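# Load two cartons onto a cart and park it

## Task

Move both cartons from the desk onto the utility cart and then bring the cart into the yellow bay so that each of its four wheels sits fully within the taped outline, touching none of the tape. Neither carton may overhang the border of any cart tray. At the end the robot must have released everything and backed away; it must not be toppled or leaning, and the result only counts if it holds without the robot supporting anything.

## Robot and tools

ROBOT. A Hello Robot Stretch 4 with a single arm: an omni-wheel base, a lift that slides up a mast, a telescoping arm reaching forward, a three-joint wrist (yaw, pitch, roll) and a two-finger gripper. It stands about 1.6 m tall; the base rim lies within 0.23 m of the base origin. Cameras: head_camera, head_left_camera, head_right_camera (fixed on the head) and wrist_camera (on the gripper). Occasionally a loose object gets nudged by something outside the robot's control.

FRAMES. Base frame: origin on the floor below the base centre, x ahead, y to the left, z upward. hand_pose (the pinch point between open fingertips) is reported in this frame; with all wrist joints at 0 its axes line up with the base axes, though the printed position may be slightly wrong. The odometry frame is where the base frame was when the scene began. base_odometry integrates wheel rotation only, so slipping shows up as travel; heading is in radians, left positive, -3.142 to 3.142.

execute_actions. Argument "actions" is a list holding one action or nothing (empty list = just report state and images). Argument "cameras" picks which images come back: a list of names from head_camera, head_left_camera, head_right_camera, wrist_camera, or "all"; omitted or null means all, [] means none; any other name rejects the call. An action may contain "base", "joints" or both, plus optional "pace" and "contact_limits"; or it is {"end_of_arm": "enable_torque"} by itself. Motions in one action start at once and may finish at different moments.
- "base": an object with exactly one key, each a relative move from where the base last reported itself. translate_m: straight drive in metres, positive forward, -2 to 2. strafe_m: sideways shift in metres, positive left, -2 to 2. rotate_rad: turn in place in radians, positive counter-clockwise seen from above, -3.2 to 3.2.
- "joints": an object keyed by joint name, each value an absolute target (not an offset). lift_m 0 to 1.2 m (tolerance 0.004); arm_m 0 to 0.55 m extension (0.004); wrist_yaw_rad -1.134 to 4.276 (0 points ahead, positive turns left, 3.14 tucked back; past 3.4 the arm may obstruct) (0.02); wrist_pitch_rad -1.117 to 4.259 (0 level, 1.57 pointing down) (0.05); wrist_roll_rad -1.117 to 4.259 (0 puts both fingers at equal height; positive turns clockwise when viewed from behind the gripper) (0.02); gripper_m -0.038 to 0.141 m fingertip gap (negative means fingers press together) (0.004). An out-of-range joint target is clipped to the limit and noted; any other bad value or unknown key rejects the whole call with no motion. An action cannot run longer than 15 s.
- "pace": "slow", "default", "fast" or "max"; base speed 0.1/0.3/0.4/0.6 m/s and turn rate 1/2/3/4 rad/s respectively, further limited when lift_m exceeds 0.2 (down to 0.3 m/s and 1 rad/s at full height).
- "contact_limits": {"arm_m": value}, 0 (gentlest) to 0.75 (firmest), default 0.5; how hard the arm may push before halting.
Parts you omit from an action may keep driving toward an earlier target without showing it in the status. A good opening move unfolds the wrist: lift_m 0.4 with wrist_yaw_rad 0 together.

wait: {"seconds": 0 to 10}; commands nothing and returns state and images. zoom_image: {"camera": name, "region": [x0, y0, x1, y1]} in pixels of that camera's latest full image, top-left origin, at most 504x504. read_manual: only licence texts. finished_scene: {"scene": number}; ends the scene irreversibly and reports success. If a call reports a stop, later movement, wait and finished_scene calls in the same reply are skipped. A reply with no tool call ends everything.

RESULTS. base_status/joint_status: "done" (for the base, wheels turned the commanded amount even if slipping), "off_target" (stopped short, may still push), "contact_stop_at_<key>" (blocked; that part goes slack, a slack lift may sag under load, slack wheels may roll), "limit_stop_at_<name>", "time_out", "torque_fault" (wrist or gripper motor overloaded and went limp; send enable_torque). "limit_stop_at_tilt" means lean above 6 degrees: lift, arm and wheels go slack until upright. "limit_stop_at_own_body": a joint was about to strike the robot; move it away; likely with pitch below -0.2 and large roll. on_its_own lists uncommanded behaviour; "held at" is the held target. lidar_m: 12 distances in 30-degree sectors, first straight ahead, counter-clockwise (4th left, 7th rear, 10th right); "-" is nothing seen or closer than 0.25 m; it sees table tops and misses glass and thin legs. wrist_depth_mm: 7x7 grid of depths 100-2000 mm, top-left first. turned_by_wheels vs turned_by_imu differing by over ~0.1 rad signals a bump or slip. base_tilt in degrees (forward, right positive, fixed bias up to 1.5). motor_effort: percent of maximum, peak in brackets; resting effort outside its normal band means pushing or carrying. Wheel effort positive turns the base right.

GRIPPING. Command gripper_m below the object's width; tighter squeezes harder and pulls the item toward the wrist. Neither reading nor "done" proves a grasp; a firm hold shows in gripper effort. Stuck fingertips on a surface: raise the lift.

AVOID. Dropping cartons, slamming, hard pushes, torque faults, and tipping: don't drive or turn with over 1 kg held and arm_m above 0.2, especially at fast paces, and avoid sustained high pushes or pulls. Camera calibration is given per camera (K, distortion, T_world_to_cam mapping the base frame to the camera), with small per-scene errors that grow for the wrist camera.

Each tool is called as name([rows], argument=value, ...), one row to a line, values as JSON.

## Session

execute_actions(actions=[])

Scene clock: 0.00 s.
base_odometry: x=+0.000 y=+0.000 heading=+0.000 (m, m, rad; odometry frame)
turned_by_wheels: +0.000 (rad since the last result)
turned_by_imu: +0.000 (rad since the last result)
base_tilt: forward=+0.6 right=-0.1 (deg)
lidar_m: 0.93 1.48 2.10 2.07 1.05 0.81 0.78 0.86 1.61 1.61 1.75 1.25
base_status: not commanded
joint_positions: lift_m=+0.274 arm_m=+0.000 wrist_yaw_rad=+3.193 wrist_pitch_rad=+0.003 wrist_roll_rad=-0.008 gripper_m=+0.057
joint_status: not commanded
motor_effort: lift_m=+18 arm_m=-1 wrist_yaw_rad=+0 wrist_pitch_rad=-9 wrist_roll_rad=+0 gripper_m=-1 wheel_0=+0 wheel_1=+0 wheel_2=+0 (%)
hand_pose: x=-0.1213 y=+0.0725 z=+0.4510 quat_wxyz=(-0.026, -0.002, -0.004, +1.000) (m; base frame)
wrist_depth_mm: - 135 235 1008 960 960 946 / - 112 134 1229 1205 1229 1397 / - 109 134 1708 1661 1576 1499 / - 118 144 1708 1618 1618 1499 / 161 142 1756 1708 1618 1576 1499 / 208 1808 212 1661 193 1499 1499 / 204 1160 1060 143 1098 1025 1042
pictures: head_camera, head_left_camera, head_right_camera, wrist_camera
Images, in order (width x height): head_camera 420x560, head_left_camera 420x672, head_right_camera 420x672, wrist_camera 616x392.

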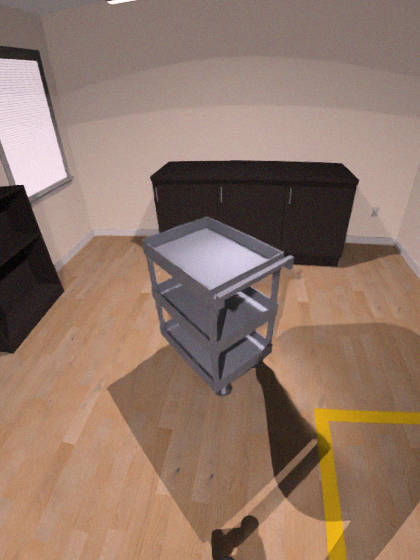

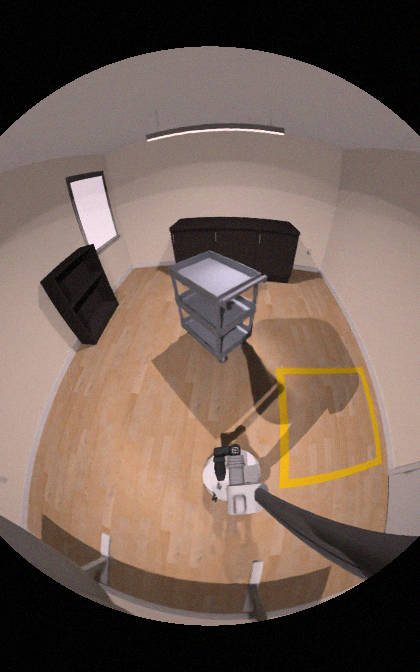

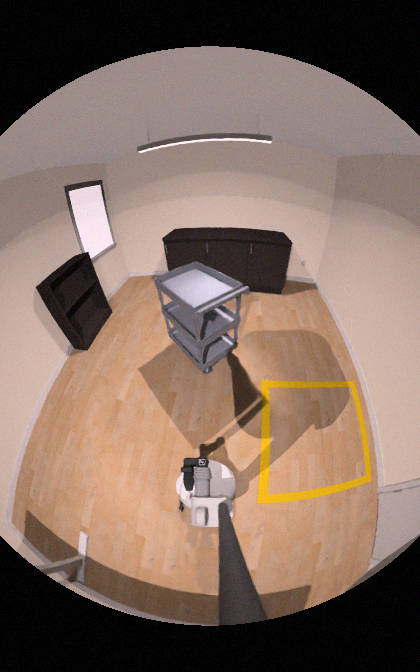

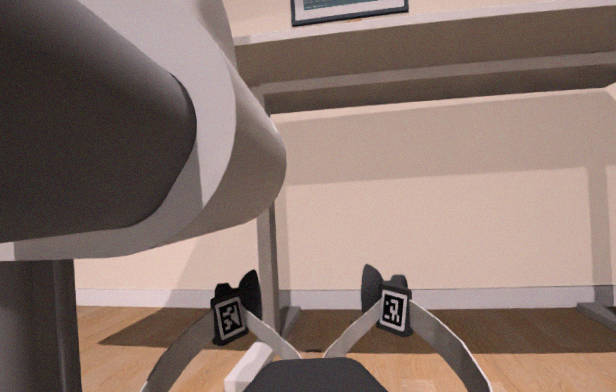

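execute_actions([
  {"base":{"rotate_rad":3.03},"joints":{"lift_m":1.0,"wrist_yaw_rad":0,"wrist_pitch_rad":0.6,"gripper_m":0.14}},
])

Scene clock: 9.33 s.
base_odometry: x=+0.000 y=+0.000 heading=+3.030 (m, m, rad; odometry frame)
turned_by_wheels: +3.030 (rad since the last result)
turned_by_imu: +3.022 (rad since the last result)
base_tilt: forward=+0.5 right=-0.1 (deg)
lidar_m: 0.77 0.81 1.66 1.62 1.70 2.37 0.93 1.14 2.09 2.07 1.13 0.83
base_status: done
joint_positions: lift_m=+1.000 arm_m=+0.000 wrist_yaw_rad=+0.000 wrist_pitch_rad=+0.602 wrist_roll_rad=-0.008 gripper_m=+0.140
joint_status: all done
motor_effort: lift_m=+23(18) arm_m=+0(1) wrist_yaw_rad=+0(9) wrist_pitch_rad=-6(6) wrist_roll_rad=+0(0) gripper_m=+1(1) wheel_0=-2(8) wheel_1=-1(6) wheel_2=-2(10) (%)
hand_pose: x=+0.4092 y=-0.0874 z=+1.0144 quat_wxyz=(+0.955, -0.004, +0.296, +0.001) (m; base frame)
wrist_depth_mm: 1229 1229 1205 854 1229 1229 788 / 1308 866 809 750 768 759 741 / 654 634 647 627 1464 1499 1281 / 1661 1661 1576 1661 1618 1661 1576 / 1708 1661 1661 1708 1708 1708 1537 / 1464 1430 1308 1464 1397 209 1397 / 1308 1255 1255 144 1255 1229 1205
pictures: head_camera, head_left_camera, head_right_camera, wrist_camera
camera_calibration (this result's frames):
wrist_camera: T_world_to_cam=[[-0.0099373, -0.999214, -0.0383752, -0.0368981], [-0.552557, 0.0374728, -0.832632, 1.13467], [0.833416, 0.0129304, -0.552495, 0.443358], [0, 0, 0, 1]] pos_world=[0.257101, -0.0851212, 1.1883]
Images, in order (width x height): head_camera 420x560, head_left_camera 420x672, head_right_camera 420x672, wrist_camera 616x392.

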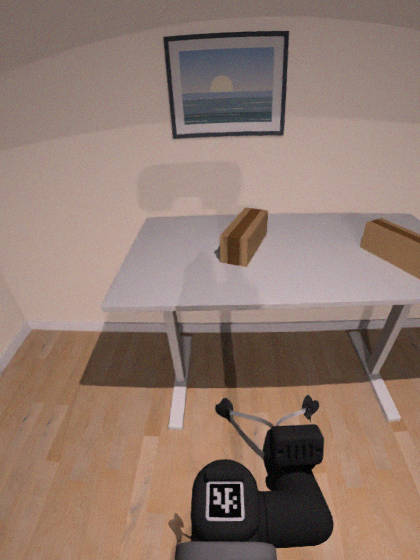

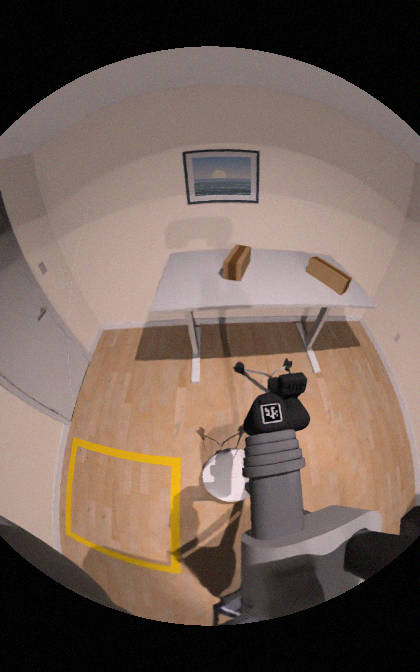

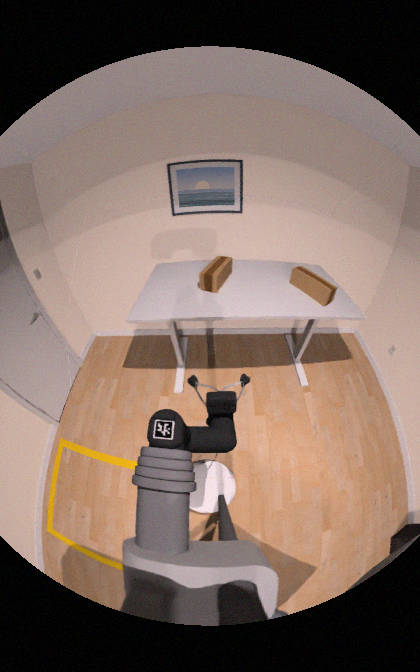

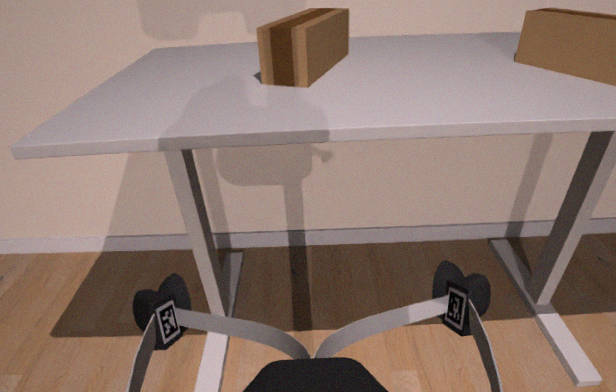

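execute_actions([
  {"base":{"translate_m":0.5},"joints":{"lift_m":1.2,"wrist_pitch_rad":1.57,"wrist_roll_rad":0.39}},
], cameras=[])

execute_actions([
  {"joints":{"arm_m":0.48}},
])

Scene clock: 23.33 s.
base_odometry: x=-0.497 y=+0.056 heading=+3.030 (m, m, rad; odometry frame)
turned_by_wheels: +0.000 (rad since the last result)
turned_by_imu: -0.002 (rad since the last result)
base_tilt: forward=+0.5 right=-0.1 (deg)
lidar_m: 0.29 0.28 0.40 1.61 1.70 2.38 1.50 1.87 2.11 2.09 0.42 0.31
base_status: done
joint_positions: lift_m=+1.198 arm_m=+0.000 wrist_yaw_rad=+0.000 wrist_pitch_rad=+1.570 wrist_roll_rad=+0.390 gripper_m=+0.140
joint_status: all done
joint sent to its limit — the command would take lift_m past its upper limit, so that joint was sent only as far as its limit.
motor_effort: lift_m=+23(25) arm_m=-1(1) wrist_yaw_rad=+0(0) wrist_pitch_rad=-1(5) wrist_roll_rad=+2(5) gripper_m=+0(1) wheel_0=+0(6) wheel_1=+1(7) wheel_2=+1(10) (%)
hand_pose: x=+0.1716 y=-0.0874 z=+1.0882 quat_wxyz=(+0.694, +0.137, +0.693, -0.137) (m; base frame)
wrist_depth_mm: 366 364 364 366 364 387 1281 / 364 364 366 364 1308 1308 1308 / 364 364 362 1308 1308 1308 1308 / 364 373 1308 1281 1308 1308 1308 / 1308 1308 1308 1098 1308 1308 1281 / 1308 1308 1078 1078 1078 208 1281 / 1308 1308 1308 144 1308 1281 1308
pictures: none
No camera images: the call's "cameras" was empty. Leave "cameras" out to get every camera's image.

Scene clock: 25.80 s.
base_odometry: x=-0.497 y=+0.056 heading=+3.030 (m, m, rad; odometry frame)
turned_by_wheels: +0.000 (rad since the last result)
turned_by_imu: -0.001 (rad since the last result)
base_tilt: forward=+0.6 right=-0.1 (deg)
lidar_m: 0.27 0.28 0.43 1.60 1.71 2.37 1.53 1.89 2.16 2.08 0.41 0.31
base_status: not commanded
joint_positions: lift_m=+1.198 arm_m=+0.479 wrist_yaw_rad=+0.000 wrist_pitch_rad=+1.570 wrist_roll_rad=+0.390 gripper_m=+0.140
joint_status: all done
motor_effort: lift_m=+23(23) arm_m=+6(8) wrist_yaw_rad=+0(1) wrist_pitch_rad=-1(1) wrist_roll_rad=+1(1) gripper_m=+2(1) wheel_0=+0(0) wheel_1=+0(0) wheel_2=+1(1) (%)
hand_pose: x=+0.6500 y=-0.0874 z=+1.0882 quat_wxyz=(+0.694, +0.137, +0.693, -0.137) (m; base frame)
wrist_depth_mm: 364 362 244 244 362 362 362 / 364 364 244 243 364 362 362 / 362 364 244 243 359 359 359 / 359 362 243 241 359 362 359 / 362 359 359 242 357 359 359 / 362 359 241 241 242 208 359 / 359 359 357 144 357 355 357
pictures: head_camera, head_left_camera, head_right_camera, wrist_camera
camera_calibration (this result's frames):
wrist_camera: T_world_to_cam=[[-0.421437, -0.906754, -0.0137306, 0.217015], [-0.90661, 0.421627, -0.0169657, 0.705297], [0.0211729, 0.00529832, -0.999762, 1.29735], [0, 0, 0, 1]] pos_world=[0.703419, -0.107467, 1.31198]
Images, in order (width x height): head_camera 420x560, head_left_camera 420x672, head_right_camera 420x672, wrist_camera 616x392.

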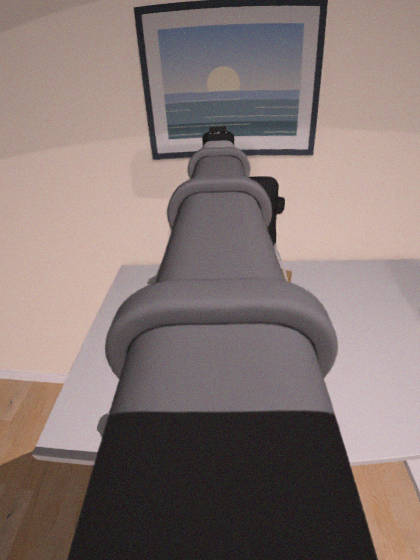

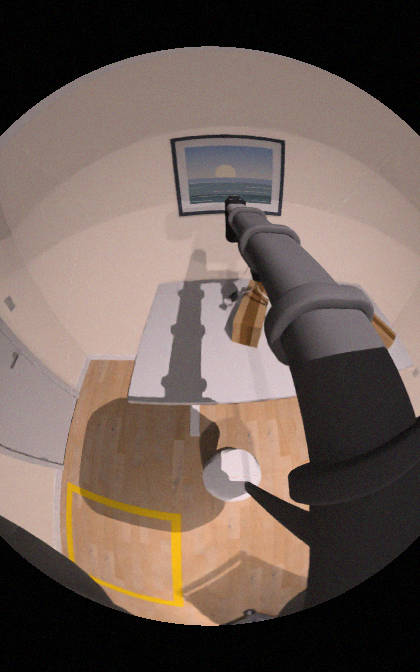

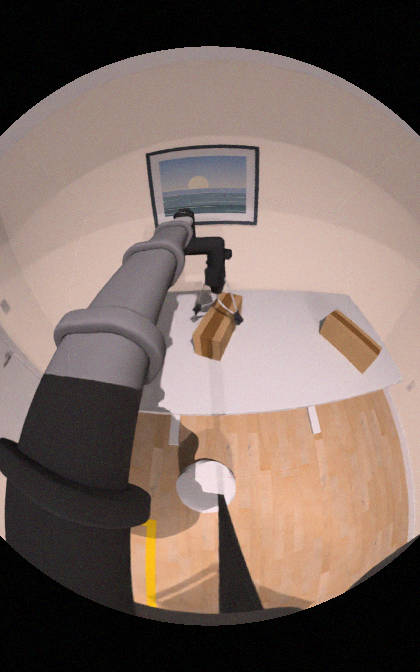

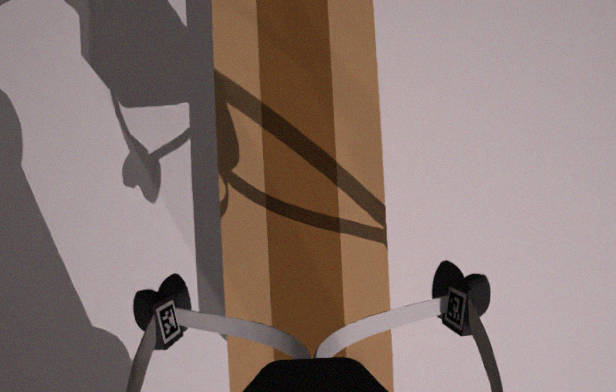

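execute_actions([
  {"base":{"strafe_m":-0.015},"joints":{"arm_m":0.525,"wrist_roll_rad":0.35}},
], cameras=["wrist_camera"])

execute_actions([
  {"joints":{"lift_m":1.125}},
], cameras=["wrist_camera","head_right_camera"])

Scene clock: 32.40 s.
base_odometry: x=-0.495 y=+0.071 heading=+3.030 (m, m, rad; odometry frame)
turned_by_wheels: +0.000 (rad since the last result)
turned_by_imu: -0.002 (rad since the last result)
base_tilt: forward=+0.5 right=-0.2 (deg)
lidar_m: 0.27 0.29 0.43 1.61 1.72 2.41 1.48 2.54 2.16 2.07 0.42 0.30
base_status: done
joint_positions: lift_m=+1.198 arm_m=+0.524 wrist_yaw_rad=+0.000 wrist_pitch_rad=+1.570 wrist_roll_rad=+0.350 gripper_m=+0.140
joint_status: all done
motor_effort: lift_m=+23(23) arm_m=+6(8) wrist_yaw_rad=+0(0) wrist_pitch_rad=-1(1) wrist_roll_rad=-1(2) gripper_m=+2(1) wheel_0=+0(8) wheel_1=-3(6) wheel_2=+1(1) (%)
hand_pose: x=+0.6949 y=-0.0874 z=+1.0882 quat_wxyz=(+0.697, +0.123, +0.696, -0.123) (m; base frame)
wrist_depth_mm: 366 364 364 364 362 362 362 / 364 362 362 244 359 359 362 / 364 364 362 242 359 362 359 / 362 362 359 243 359 357 359 / 359 359 359 241 359 357 357 / 362 359 241 241 241 209 357 / 362 359 357 144 355 357 357
pictures: wrist_camera
camera_calibration (this result's frames):
wrist_camera: T_world_to_cam=[[-0.385556, -0.922583, -0.0136583, 0.209554], [-0.922449, 0.38575, -0.016885, 0.753816], [0.0208465, 0.00608898, -0.999764, 1.2967], [0, 0, 0, 1]] pos_world=[0.74912, -0.105349, 1.31198]
Images, in order (width x height): wrist_camera 616x392.

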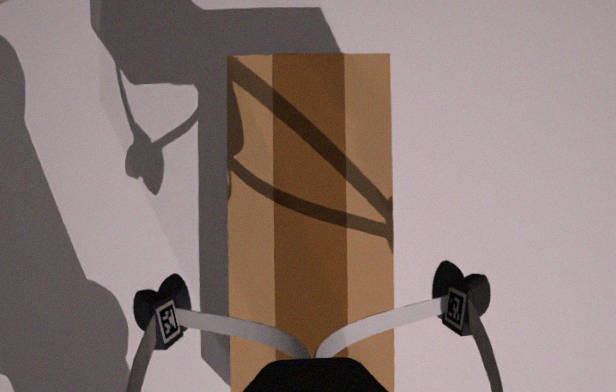

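Scene clock: 33.67 s.
base_odometry: x=-0.495 y=+0.071 heading=+3.030 (m, m, rad; odometry frame)
turned_by_wheels: +0.000 (rad since the last result)
turned_by_imu: +0.000 (rad since the last result)
base_tilt: forward=+0.5 right=-0.1 (deg)
lidar_m: 0.27 0.29 0.41 1.60 1.73 2.40 1.50 1.92 2.16 2.06 0.43 0.29
base_status: not commanded
joint_positions: lift_m=+1.126 arm_m=+0.524 wrist_yaw_rad=+0.000 wrist_pitch_rad=+1.571 wrist_roll_rad=+0.350 gripper_m=+0.140
joint_status: all done
motor_effort: lift_m=+8(23) arm_m=+7(7) wrist_yaw_rad=+1(1) wrist_pitch_rad=-4(4) wrist_roll_rad=-2(1) gripper_m=+0(3) wheel_0=+0(0) wheel_1=-3(3) wheel_2=+1(1) (%)
hand_pose: x=+0.6946 y=-0.0874 z=+1.0155 quat_wxyz=(+0.696, +0.123, +0.696, -0.123) (m; base frame)
wrist_depth_mm: 294 294 175 174 175 293 293 / 294 294 175 174 174 291 291 / 293 291 174 173 174 291 291 / 293 291 174 173 173 290 290 / 291 290 173 172 173 290 289 / 290 290 173 172 172 208 289 / 289 290 172 142 172 289 287
pictures: head_right_camera, wrist_camera
camera_calibration (this result's frames):
wrist_camera: T_world_to_cam=[[-0.385704, -0.922527, -0.0132664, 0.208157], [-0.922409, 0.385884, -0.0159475, 0.751347], [0.0198313, 0.00608604, -0.999785, 1.22483], [0, 0, 0, 1]] pos_world=[0.749047, -0.105357, 1.23931]
Images, in order (width x height): head_right_camera 420x672, wrist_camera 616x392.

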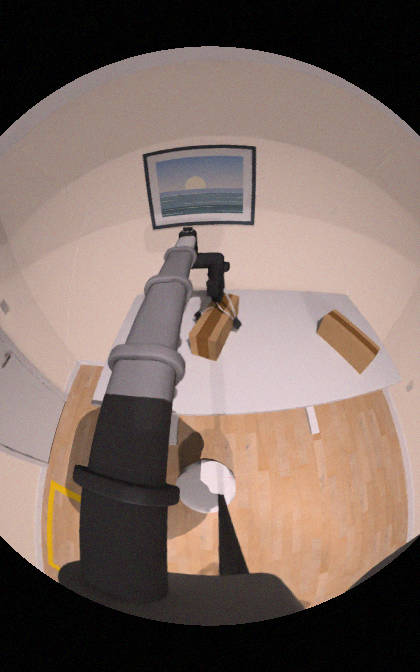

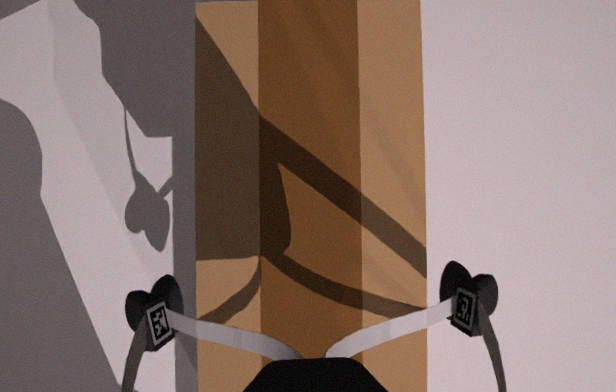

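execute_actions([
  {"joints":{"gripper_m":0.02}},
], cameras=[])

execute_actions([
  {"joints":{"lift_m":1.195}},
], cameras=["wrist_camera","head_right_camera"])

Scene clock: 39.93 s.
base_odometry: x=-0.495 y=+0.071 heading=+3.030 (m, m, rad; odometry frame)
turned_by_wheels: +0.000 (rad since the last result)
turned_by_imu: -0.002 (rad since the last result)
base_tilt: forward=+0.5 right=-0.2 (deg)
lidar_m: 0.28 0.30 0.43 1.60 1.74 2.41 1.50 1.90 2.14 2.06 0.45 0.28
base_status: not commanded
joint_positions: lift_m=+1.125 arm_m=+0.524 wrist_yaw_rad=+0.000 wrist_pitch_rad=+1.570 wrist_roll_rad=+0.350 gripper_m=+0.021
joint_status: all done
motor_effort: lift_m=+15(15) arm_m=+6(7) wrist_yaw_rad=+1(1) wrist_pitch_rad=-1(3) wrist_roll_rad=+0(1) gripper_m=-38(38) wheel_0=+0(0) wheel_1=-3(3) wheel_2=+1(1) (%)
hand_pose: x=+0.6950 y=-0.0874 z=+1.0150 quat_wxyz=(+0.697, +0.123, +0.696, -0.123) (m; base frame)
wrist_depth_mm: 287 287 153 153 153 287 287 / 287 287 153 152 152 286 287 / 289 287 152 151 152 286 285 / 287 287 152 151 151 286 285 / 287 287 151 150 151 283 285 / 285 287 151 150 150 170 283 / 285 168 150 150 150 283 211
pictures: none
No camera images: the call's "cameras" was empty. Leave "cameras" out to get every camera's image.

Scene clock: 41.20 s.
base_odometry: x=-0.495 y=+0.071 heading=+3.030 (m, m, rad; odometry frame)
turned_by_wheels: +0.000 (rad since the last result)
turned_by_imu: +0.000 (rad since the last result)
base_tilt: forward=+0.5 right=-0.1 (deg)
lidar_m: 0.27 0.28 0.46 1.61 1.73 2.42 1.51 2.49 2.16 2.08 0.43 0.28
base_status: not commanded
joint_positions: lift_m=+1.194 arm_m=+0.524 wrist_yaw_rad=+0.000 wrist_pitch_rad=+1.570 wrist_roll_rad=+0.350 gripper_m=+0.021
joint_status: all done
motor_effort: lift_m=+25(28) arm_m=+6(6) wrist_yaw_rad=+2(1) wrist_pitch_rad=-2(1) wrist_roll_rad=-1(2) gripper_m=-40(41) wheel_0=+0(0) wheel_1=-3(3) wheel_2=+1(1) (%)
hand_pose: x=+0.6950 y=-0.0874 z=+1.0842 quat_wxyz=(+0.697, +0.123, +0.696, -0.123) (m; base frame)
wrist_depth_mm: 359 357 153 153 153 355 357 / 357 355 153 153 153 355 355 / 357 355 152 151 152 353 355 / 357 355 152 151 151 355 353 / 355 355 151 151 151 351 353 / 355 355 151 150 150 170 351 / 353 169 150 150 150 351 245
pictures: head_right_camera, wrist_camera
camera_calibration (this result's frames):
wrist_camera: T_world_to_cam=[[-0.38562, -0.922557, -0.0136456, 0.209542], [-0.922423, 0.385813, -0.0168548, 0.753727], [0.0208142, 0.0060875, -0.999765, 1.29271], [0, 0, 0, 1]] pos_world=[0.749152, -0.105353, 1.30797]
Images, in order (width x height): head_right_camera 420x672, wrist_camera 616x392.

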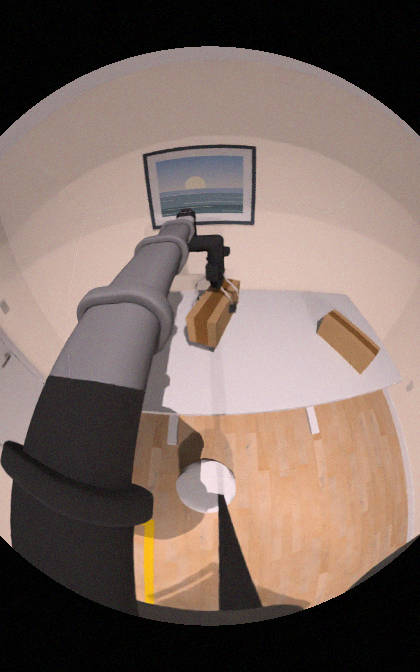

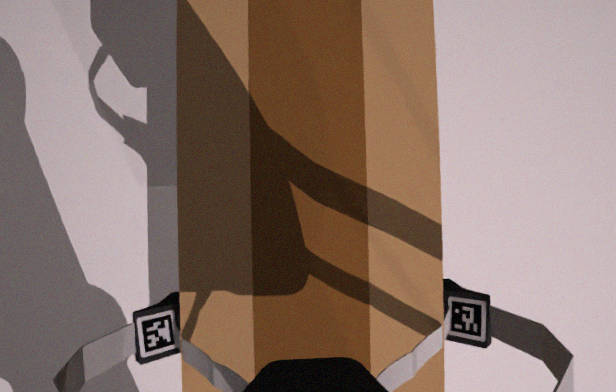

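execute_actions([
  {"base":{"translate_m":-0.2},"joints":{"arm_m":0.1,"wrist_roll_rad":0}},
], cameras=[])

execute_actions([
  {"base":{"rotate_rad":2.87}},
], cameras=[])

execute_actions([
  {"base":{"translate_m":1.17}},
], cameras=[])

execute_actions([
  {"base":{"rotate_rad":1.12},"joints":{"lift_m":1.1}},
])

Scene clock: 51.73 s.
base_odometry: x=-0.297 y=+0.048 heading=+3.029 (m, m, rad; odometry frame)
turned_by_wheels: +0.000 (rad since the last result)
turned_by_imu: -0.001 (rad since the last result)
base_tilt: forward=+0.6 right=-0.1 (deg)
lidar_m: 0.36 0.50 1.71 1.62 1.73 2.39 1.28 1.70 2.14 2.06 0.70 0.36
base_status: done
joint_positions: lift_m=+1.194 arm_m=+0.101 wrist_yaw_rad=+0.000 wrist_pitch_rad=+1.570 wrist_roll_rad=+0.000 gripper_m=+0.021
joint_status: all done
motor_effort: lift_m=+25(25) arm_m=-6(8) wrist_yaw_rad=+1(2) wrist_pitch_rad=-1(3) wrist_roll_rad=+0(3) gripper_m=-36(38) wheel_0=-1(9) wheel_1=+0(7) wheel_2=-1(10) (%)
hand_pose: x=+0.2722 y=-0.0874 z=+1.0842 quat_wxyz=(+0.707, +0.000, +0.707, +0.000) (m; base frame)
wrist_depth_mm: 362 359 153 153 153 1336 1255 / 1308 1308 153 153 153 1308 1308 / 1308 1336 152 152 152 1308 1281 / 1308 1308 152 151 151 1308 1281 / 1308 1308 151 150 151 1281 1308 / 1308 1281 151 150 150 170 1308 / 1308 169 151 150 149 1308 1308
pictures: none
No camera images: the call's "cameras" was empty. Leave "cameras" out to get every camera's image.

Scene clock: 55.83 s.
base_odometry: x=-0.297 y=+0.048 heading=-0.384 (m, m, rad; odometry frame)
turned_by_wheels: +2.869 (rad since the last result)
turned_by_imu: +2.862 (rad since the last result)
base_tilt: forward=+0.5 right=+0.0 (deg)
lidar_m: 0.33 1.26 2.30 2.08 1.02 0.58 0.49 0.50 0.58 1.59 1.63 0.35
base_status: done
joint_positions: lift_m=+1.194 arm_m=+0.101 wrist_yaw_rad=+0.000 wrist_pitch_rad=+1.570 wrist_roll_rad=+0.000 gripper_m=+0.021
joint_status: not commanded
motor_effort: lift_m=+25(25) arm_m=-7(7) wrist_yaw_rad=+0(1) wrist_pitch_rad=+1(0) wrist_roll_rad=-1(1) gripper_m=-39(37) wheel_0=-3(5) wheel_1=-3(11) wheel_2=-1(6) (%)
hand_pose: x=+0.2723 y=-0.0874 z=+1.0842 quat_wxyz=(+0.707, +0.000, +0.707, +0.000) (m; base frame)
wrist_depth_mm: 1336 1308 153 153 153 1281 1308 / 1308 1308 153 152 152 1308 1281 / 1308 1281 153 151 151 1281 1281 / 1308 1308 152 151 151 1281 1308 / 1308 1308 151 151 151 1308 1281 / 1308 1281 151 150 150 170 1308 / 1308 169 150 150 150 1281 1308
pictures: none
No camera images: the call's "cameras" was empty. Leave "cameras" out to get every camera's image.

Scene clock: 61.23 s.
base_odometry: x=+0.788 y=-0.390 heading=-0.384 (m, m, rad; odometry frame)
turned_by_wheels: +0.000 (rad since the last result)
turned_by_imu: -0.003 (rad since the last result)
base_tilt: forward=+0.6 right=-0.1 (deg)
lidar_m: 0.34 0.38 0.35 0.38 2.38 2.01 2.56 1.63 1.55 1.34 1.33 0.36
base_status: done
joint_positions: lift_m=+1.194 arm_m=+0.101 wrist_yaw_rad=+0.000 wrist_pitch_rad=+1.570 wrist_roll_rad=+0.000 gripper_m=+0.021
joint_status: not commanded
motor_effort: lift_m=+25(25) arm_m=-6(7) wrist_yaw_rad=+1(0) wrist_pitch_rad=-1(3) wrist_roll_rad=+0(1) gripper_m=-38(38) wheel_0=+0(2) wheel_1=+0(11) wheel_2=+3(10) (%)
hand_pose: x=+0.2722 y=-0.0874 z=+1.0842 quat_wxyz=(+0.707, +0.000, +0.707, +0.000) (m; base frame)
wrist_depth_mm: 1308 1308 153 153 153 1281 1281 / 1308 1308 153 152 153 1308 1281 / 504 1281 153 152 151 1281 1308 / 469 831 151 151 151 1308 1308 / 842 1138 151 151 151 1281 1281 / 831 1098 151 150 150 170 1281 / 750 169 150 150 150 1308 1281
pictures: none
No camera images: the call's "cameras" was empty. Leave "cameras" out to get every camera's image.

Scene clock: 63.63 s.
base_odometry: x=+0.788 y=-0.390 heading=+0.735 (m, m, rad; odometry frame)
turned_by_wheels: +1.119 (rad since the last result)
turned_by_imu: +1.116 (rad since the last result)
base_tilt: forward=+0.6 right=-0.2 (deg)
lidar_m: 0.34 0.39 2.40 1.83 1.62 1.63 1.49 1.34 1.36 1.65 1.63 0.35
base_status: done
joint_positions: lift_m=+1.100 arm_m=+0.101 wrist_yaw_rad=+0.000 wrist_pitch_rad=+1.570 wrist_roll_rad=+0.000 gripper_m=+0.021
joint_status: all done
motor_effort: lift_m=+16(24) arm_m=-6(6) wrist_yaw_rad=+0(0) wrist_pitch_rad=+1(0) wrist_roll_rad=-2(1) gripper_m=-40(39) wheel_0=-3(5) wheel_1=-3(7) wheel_2=-1(7) (%)
hand_pose: x=+0.2723 y=-0.0874 z=+0.9899 quat_wxyz=(+0.707, +0.000, +0.707, +0.000) (m; base frame)
wrist_depth_mm: 404 421 153 153 153 418 1205 / 394 421 153 152 153 421 1205 / 364 349 152 152 152 1205 1205 / 1229 1205 152 151 151 1205 1205 / 1205 1229 151 151 151 1205 1205 / 1205 1205 150 150 150 170 1182 / 1205 169 150 150 150 1205 1182
pictures: head_camera, head_left_camera, head_right_camera, wrist_camera
camera_calibration (this result's frames):
wrist_camera: T_world_to_cam=[[-0.0456699, -0.998867, -0.0133921, -0.0542258], [-0.9988, 0.0458959, -0.0170803, 0.353549], [0.0176756, 0.012596, -0.999764, 1.20874], [0, 0, 0, 1]] pos_world=[0.329283, -0.0856161, 1.21377]
Images, in order (width x height): head_camera 420x560, head_left_camera 420x672, head_right_camera 420x672, wrist_camera 616x392.

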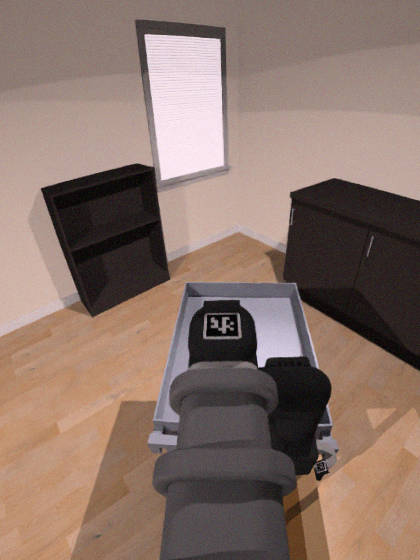

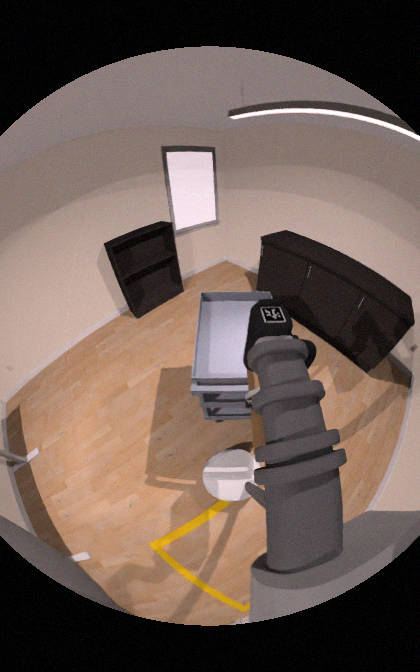

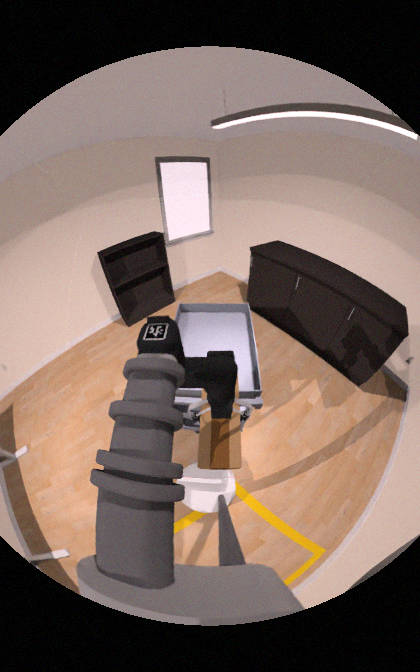

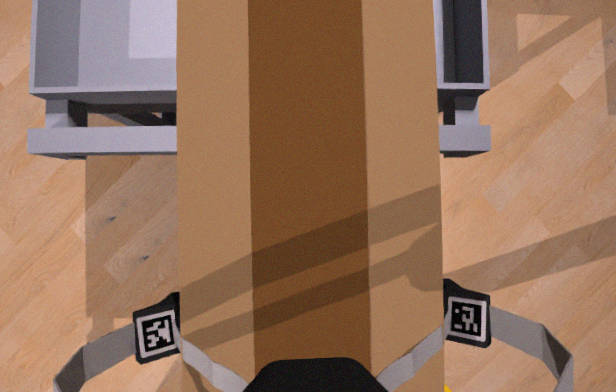

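execute_actions([
  {"base":{"strafe_m":-0.05},"joints":{"arm_m":0.54}},
], cameras=[])

execute_actions([
  {"joints":{"lift_m":0.965}},
], cameras=["wrist_camera","head_right_camera"])

Scene clock: 70.03 s.
base_odometry: x=+0.822 y=-0.428 heading=+0.735 (m, m, rad; odometry frame)
turned_by_wheels: +0.000 (rad since the last result)
turned_by_imu: -0.001 (rad since the last result)
base_tilt: forward=+0.6 right=-0.1 (deg)
lidar_m: 0.36 0.38 2.40 1.88 1.66 2.32 1.49 1.30 1.32 1.62 1.61 0.37
base_status: done
joint_positions: lift_m=+1.100 arm_m=+0.539 wrist_yaw_rad=+0.000 wrist_pitch_rad=+1.570 wrist_roll_rad=+0.000 gripper_m=+0.021
joint_status: all done
motor_effort: lift_m=+16(16) arm_m=+7(7) wrist_yaw_rad=-1(1) wrist_pitch_rad=+0(4) wrist_roll_rad=+0(1) gripper_m=-35(36) wheel_0=+1(10) wheel_1=+2(10) wheel_2=+0(1) (%)
hand_pose: x=+0.7101 y=-0.0874 z=+0.9899 quat_wxyz=(+0.707, +0.000, +0.707, +0.000) (m; base frame)
wrist_depth_mm: 407 418 153 153 153 1205 1205 / 410 418 153 152 153 1205 1205 / 410 418 152 152 152 1205 1205 / 413 418 152 151 151 1205 1205 / 410 418 151 150 151 1205 1205 / 407 413 151 150 150 169 1182 / 379 169 150 150 150 1205 1205
pictures: none
No camera images: the call's "cameras" was empty. Leave "cameras" out to get every camera's image.

Scene clock: 71.67 s.
base_odometry: x=+0.822 y=-0.428 heading=+0.735 (m, m, rad; odometry frame)
turned_by_wheels: +0.000 (rad since the last result)
turned_by_imu: -0.001 (rad since the last result)
base_tilt: forward=+0.5 right=-0.1 (deg)
lidar_m: 0.36 0.39 2.42 1.90 1.65 2.34 1.47 1.30 1.31 1.61 1.61 0.35
base_status: not commanded
joint_positions: lift_m=+0.965 arm_m=+0.539 wrist_yaw_rad=+0.000 wrist_pitch_rad=+1.570 wrist_roll_rad=+0.000 gripper_m=+0.021
joint_status: all done
motor_effort: lift_m=+15(19) arm_m=+7(6) wrist_yaw_rad=-1(0) wrist_pitch_rad=-1(0) wrist_roll_rad=+0(1) gripper_m=-38(37) wheel_0=+1(1) wheel_1=+3(3) wheel_2=+0(0) (%)
hand_pose: x=+0.7100 y=-0.0874 z=+0.8550 quat_wxyz=(+0.707, +0.000, +0.707, +0.000) (m; base frame)
wrist_depth_mm: 285 283 153 152 153 283 1078 / 286 282 153 152 152 282 1078 / 283 283 152 151 152 281 1060 / 283 283 152 151 152 281 1060 / 283 282 151 150 151 281 1060 / 282 282 151 150 150 170 1060 / 282 169 150 150 150 274 224
pictures: head_right_camera, wrist_camera
camera_calibration (this result's frames):
wrist_camera: T_world_to_cam=[[-0.0453916, -0.99888, -0.0133842, -0.0362493], [-0.998816, 0.0456153, -0.0169087, 0.788257], [0.0175003, 0.0126008, -0.999767, 1.06618], [0, 0, 0, 1]] pos_world=[0.76702, -0.0856, 1.07878]
Images, in order (width x height): head_right_camera 420x672, wrist_camera 616x392.

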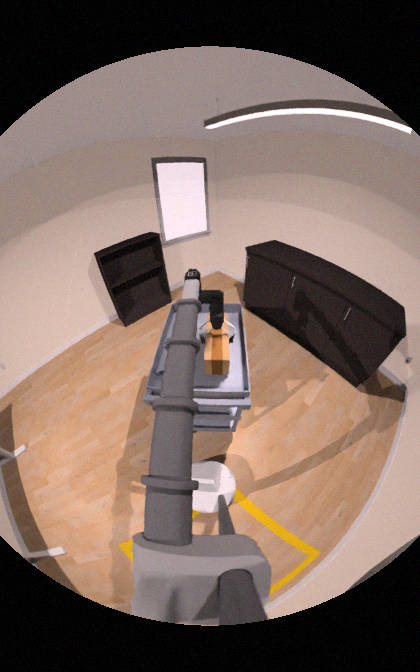

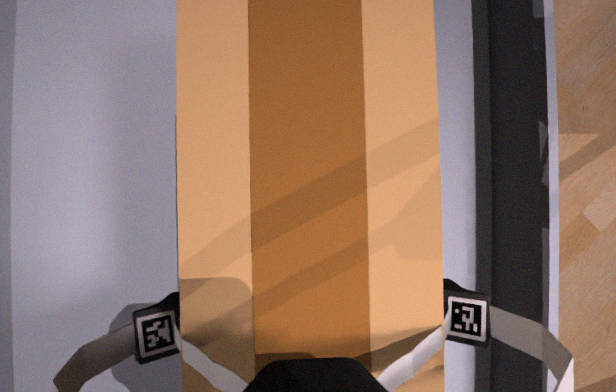

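execute_actions([
  {"joints":{"gripper_m":0.14}},
], cameras=[])

execute_actions([
  {"joints":{"lift_m":1.08},"pace":"fast"},
], cameras=["wrist_camera"])

execute_actions([
  {"base":{"translate_m":-0.12},"joints":{"lift_m":1.198,"arm_m":0,"wrist_roll_rad":-0.63},"pace":"fast"},
], cameras=[])

execute_actions([
  {"base":{"strafe_m":1.585},"pace":"fast"},
], cameras=[])

execute_actions([
  {"base":{"rotate_rad":2.315},"pace":"fast"},
], cameras=[])

execute_actions([
  {"joints":{"arm_m":0.3}},
], cameras=["wrist_camera","head_right_camera"])

Scene clock: 82.70 s.
base_odometry: x=+0.822 y=-0.428 heading=+0.735 (m, m, rad; odometry frame)
turned_by_wheels: +0.000 (rad since the last result)
turned_by_imu: -0.002 (rad since the last result)
base_tilt: forward=+0.5 right=-0.2 (deg)
lidar_m: 0.36 0.38 2.40 1.86 1.66 2.35 1.48 1.29 1.32 1.60 1.62 0.35
base_status: not commanded
joint_positions: lift_m=+0.965 arm_m=+0.539 wrist_yaw_rad=-0.001 wrist_pitch_rad=+1.571 wrist_roll_rad=+0.000 gripper_m=+0.140
joint_status: all done
motor_effort: lift_m=+14(15) arm_m=+6(6) wrist_yaw_rad=+2(4) wrist_pitch_rad=-4(14) wrist_roll_rad=+0(1) gripper_m=-2(39) wheel_0=+1(1) wheel_1=+3(3) wheel_2=+0(0) (%)
hand_pose: x=+0.7095 y=-0.0874 z=+0.8550 quat_wxyz=(+0.707, +0.000, +0.707, +0.000) (m; base frame)
wrist_depth_mm: 293 291 173 172 173 289 1078 / 291 291 172 172 172 289 1078 / 291 290 172 171 171 289 1078 / 290 290 171 171 171 289 1078 / 289 289 170 170 170 272 1078 / 287 287 170 169 170 206 1060 / 287 286 170 138 169 285 1078
pictures: none
No camera images: the call's "cameras" was empty. Leave "cameras" out to get every camera's image.

Scene clock: 83.93 s.
base_odometry: x=+0.822 y=-0.428 heading=+0.735 (m, m, rad; odometry frame)
turned_by_wheels: +0.000 (rad since the last result)
turned_by_imu: +0.000 (rad since the last result)
base_tilt: forward=+0.5 right=-0.1 (deg)
lidar_m: 0.34 0.38 2.43 1.92 1.66 2.36 1.45 1.30 1.31 1.58 1.61 0.35
base_status: not commanded
joint_positions: lift_m=+1.080 arm_m=+0.539 wrist_yaw_rad=+0.000 wrist_pitch_rad=+1.570 wrist_roll_rad=+0.000 gripper_m=+0.140
joint_status: all done
motor_effort: lift_m=+23(25) arm_m=+6(6) wrist_yaw_rad=+0(2) wrist_pitch_rad=+1(3) wrist_roll_rad=+0(1) gripper_m=+1(1) wheel_0=+1(1) wheel_1=+3(3) wheel_2=+1(0) (%)
hand_pose: x=+0.7100 y=-0.0874 z=+0.9694 quat_wxyz=(+0.707, +0.000, +0.707, +0.000) (m; base frame)
wrist_depth_mm: 399 404 399 402 399 1182 1160 / 402 399 399 281 402 1182 1182 / 399 399 397 281 397 1182 1182 / 402 399 399 279 397 1160 1182 / 397 399 397 278 394 1182 1182 / 397 397 279 278 278 209 1182 / 399 397 394 144 394 373 1160
pictures: wrist_camera
camera_calibration (this result's frames):
wrist_camera: T_world_to_cam=[[-0.0455924, -0.99887, -0.0133873, -0.0345702], [-0.998806, 0.045817, -0.0169788, 0.790303], [0.017573, 0.0125973, -0.999766, 1.18051], [0, 0, 0, 1]] pos_world=[0.767037, -0.0856116, 1.19319]
Images, in order (width x height): wrist_camera 616x392.

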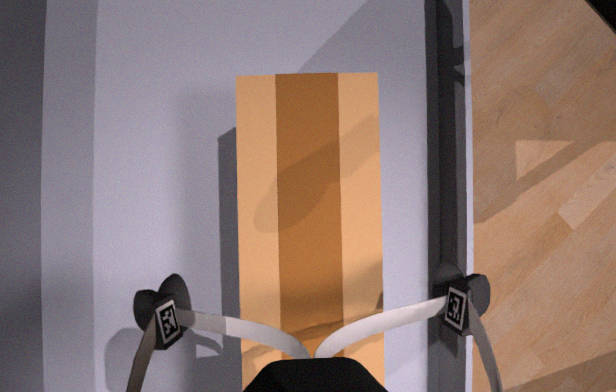

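Scene clock: 86.10 s.
base_odometry: x=+0.733 y=-0.508 heading=+0.735 (m, m, rad; odometry frame)
turned_by_wheels: +0.000 (rad since the last result)
turned_by_imu: -0.001 (rad since the last result)
base_tilt: forward=+0.5 right=-0.2 (deg)
lidar_m: 0.46 0.53 2.50 1.81 1.60 2.16 1.37 1.21 1.21 1.46 1.70 0.50
base_status: done
joint_positions: lift_m=+1.198 arm_m=+0.002 wrist_yaw_rad=+0.000 wrist_pitch_rad=+1.570 wrist_roll_rad=-0.630 gripper_m=+0.140
joint_status: all done
motor_effort: lift_m=+23(26) arm_m=-6(7) wrist_yaw_rad=+1(1) wrist_pitch_rad=-1(1) wrist_roll_rad=+0(5) gripper_m=+1(1) wheel_0=+0(5) wheel_1=-1(5) wheel_2=-2(10) (%)
hand_pose: x=+0.1725 y=-0.0874 z=+1.0873 quat_wxyz=(+0.673, -0.219, +0.672, +0.219) (m; base frame)
wrist_depth_mm: 1308 1308 1308 1008 831 459 521 / 1308 1308 1308 1336 842 750 1308 / 1336 1336 1308 1308 1308 1308 1308 / 1308 1308 1308 1308 1308 1308 1308 / 1308 1308 1098 1098 1308 1308 1281 / 1308 1255 1078 1308 1308 208 1281 / 1308 1281 1308 144 1281 1281 1281
pictures: none
No camera images: the call's "cameras" was empty. Leave "cameras" out to get every camera's image.

Scene clock: 92.70 s.
base_odometry: x=-0.330 y=+0.668 heading=+0.735 (m, m, rad; odometry frame)
turned_by_wheels: +0.000 (rad since the last result)
turned_by_imu: +0.006 (rad since the last result)
base_tilt: forward=+0.5 right=-0.1 (deg)
lidar_m: 1.65 1.44 1.50 0.40 0.37 0.37 0.49 2.20 2.26 1.85 1.43 2.03
base_status: done
joint_positions: lift_m=+1.198 arm_m=+0.002 wrist_yaw_rad=+0.000 wrist_pitch_rad=+1.570 wrist_roll_rad=-0.630 gripper_m=+0.140
joint_status: not commanded
motor_effort: lift_m=+22(23) arm_m=-7(6) wrist_yaw_rad=+1(1) wrist_pitch_rad=-1(2) wrist_roll_rad=+1(0) gripper_m=+4(1) wheel_0=+0(10) wheel_1=+2(12) wheel_2=+0(1) (%)
hand_pose: x=+0.1726 y=-0.0874 z=+1.0874 quat_wxyz=(+0.673, -0.219, +0.672, +0.219) (m; base frame)
wrist_depth_mm: 1308 1308 1308 1308 1308 1281 1308 / 1281 1308 1336 1336 1336 1308 1308 / 1308 1308 1308 1308 1308 1308 1308 / 1308 1308 1281 1281 1308 1308 1281 / 1308 1308 1098 1098 1281 1308 1281 / 1308 1308 1078 1308 1308 208 1308 / 1281 1281 1281 144 1336 1281 1281
pictures: none
No camera images: the call's "cameras" was empty. Leave "cameras" out to get every camera's image.

Scene clock: 96.30 s.
base_odometry: x=-0.330 y=+0.668 heading=+3.050 (m, m, rad; odometry frame)
turned_by_wheels: +2.314 (rad since the last result)
turned_by_imu: +2.309 (rad since the last result)
base_tilt: forward=+0.5 right=-0.1 (deg)
lidar_m: 0.38 0.39 0.58 2.24 2.38 1.46 1.57 1.93 1.51 1.47 0.54 0.38
base_status: done
joint_positions: lift_m=+1.198 arm_m=+0.002 wrist_yaw_rad=+0.000 wrist_pitch_rad=+1.570 wrist_roll_rad=-0.630 gripper_m=+0.140
joint_status: not commanded
motor_effort: lift_m=+23(23) arm_m=-6(6) wrist_yaw_rad=+0(1) wrist_pitch_rad=-1(0) wrist_roll_rad=-1(1) gripper_m=+1(2) wheel_0=-3(6) wheel_1=-1(5) wheel_2=-3(6) (%)
hand_pose: x=+0.1726 y=-0.0874 z=+1.0874 quat_wxyz=(+0.673, -0.219, +0.672, +0.219) (m; base frame)
wrist_depth_mm: 1336 1336 1308 1308 362 362 357 / 1336 1336 1281 1336 1308 362 362 / 1336 1308 1308 1281 1308 1281 359 / 1308 1308 1308 1308 1281 1308 1281 / 1308 1308 1098 1078 1308 1308 1308 / 1308 1308 1098 1281 1308 208 1308 / 1308 1281 1308 143 1308 1281 1308
pictures: none
No camera images: the call's "cameras" was empty. Leave "cameras" out to get every camera's image.

Scene clock: 98.30 s.
base_odometry: x=-0.330 y=+0.668 heading=+3.050 (m, m, rad; odometry frame)
turned_by_wheels: +0.000 (rad since the last result)
turned_by_imu: -0.001 (rad since the last result)
base_tilt: forward=+0.5 right=-0.1 (deg)
lidar_m: 0.35 0.41 0.58 2.22 2.39 1.45 1.53 1.94 1.51 1.46 0.52 0.38
base_status: not commanded
joint_positions: lift_m=+1.198 arm_m=+0.299 wrist_yaw_rad=+0.000 wrist_pitch_rad=+1.570 wrist_roll_rad=-0.630 gripper_m=+0.140
joint_status: all done
motor_effort: lift_m=+23(22) arm_m=+6(7) wrist_yaw_rad=+0(1) wrist_pitch_rad=-2(2) wrist_roll_rad=-1(1) gripper_m=+0(1) wheel_0=-3(3) wheel_1=-1(1) wheel_2=-4(3) (%)
hand_pose: x=+0.4700 y=-0.0874 z=+1.0874 quat_wxyz=(+0.673, -0.219, +0.672, +0.219) (m; base frame)
wrist_depth_mm: 364 364 364 362 362 243 243 / 364 362 362 359 359 242 242 / 362 362 362 362 359 242 240 / 1308 362 359 359 345 241 241 / 1308 1308 359 359 324 240 241 / 1308 1308 359 357 274 209 240 / 1308 1281 1078 144 357 357 355
pictures: head_right_camera, wrist_camera
camera_calibration (this result's frames):
wrist_camera: T_world_to_cam=[[0.551736, -0.83392, -0.0128293, -0.310876], [-0.833989, -0.551522, -0.0169322, 0.422857], [0.00704449, 0.0200416, -0.999774, 1.30832], [0, 0, 0, 1]] pos_world=[0.514963, -0.0522519, 1.3112]
Images, in order (width x height): head_right_camera 420x672, wrist_camera 616x392.

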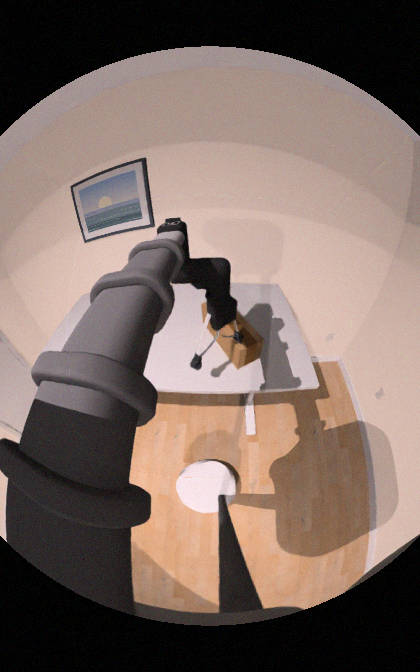

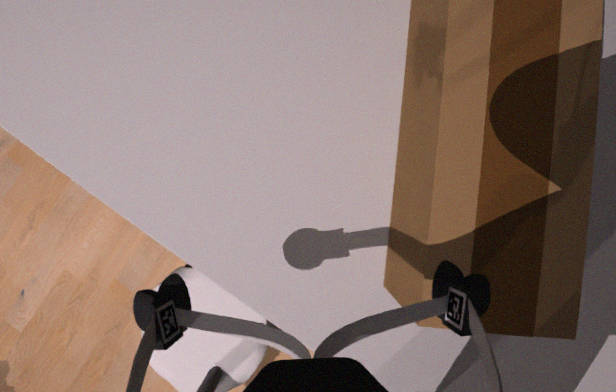

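execute_actions([
  {"base":{"strafe_m":-0.045},"joints":{"arm_m":0.478,"wrist_roll_rad":-0.55}},
], cameras=["wrist_camera"])

Scene clock: 102.77 s.
base_odometry: x=-0.326 y=+0.712 heading=+3.050 (m, m, rad; odometry frame)
turned_by_wheels: +0.000 (rad since the last result)
turned_by_imu: -0.001 (rad since the last result)
base_tilt: forward=+0.6 right=-0.2 (deg)
lidar_m: 0.34 0.38 0.58 2.28 2.43 1.47 1.62 1.91 1.44 1.42 0.52 0.39
base_status: done
joint_positions: lift_m=+1.198 arm_m=+0.477 wrist_yaw_rad=+0.000 wrist_pitch_rad=+1.570 wrist_roll_rad=-0.550 gripper_m=+0.140
joint_status: all done
motor_effort: lift_m=+22(23) arm_m=+7(7) wrist_yaw_rad=+0(0) wrist_pitch_rad=-1(3) wrist_roll_rad=+1(3) gripper_m=+2(0) wheel_0=+2(7) wheel_1=+1(7) wheel_2=-1(3) (%)
hand_pose: x=+0.6480 y=-0.0874 z=+1.0874 quat_wxyz=(+0.681, -0.192, +0.680, +0.192) (m; base frame)
wrist_depth_mm: 364 364 362 362 362 359 359 / 364 362 364 242 242 359 359 / 362 362 362 242 242 357 359 / 359 362 359 241 242 357 359 / 359 359 357 242 241 357 357 / 362 357 241 240 240 209 357 / 357 355 357 144 240 357 355
pictures: wrist_camera
camera_calibration (this result's frames):
wrist_camera: T_world_to_cam=[[0.483706, -0.875135, -0.0129104, -0.3685], [-0.875188, -0.483485, -0.0169404, 0.603935], [0.00858314, 0.0194932, -0.999773, 1.30602], [0, 0, 0, 1]] pos_world=[0.695593, -0.0559522, 1.3112]
Images, in order (width x height): wrist_camera 616x392.

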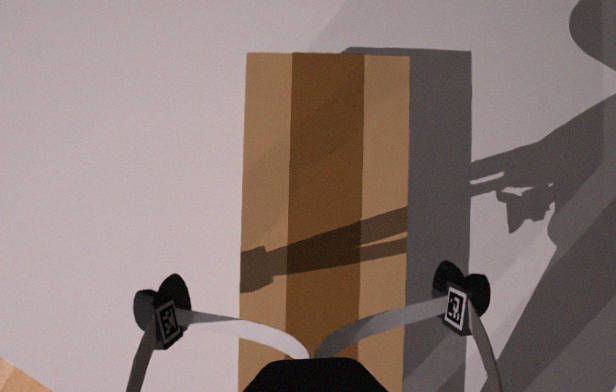

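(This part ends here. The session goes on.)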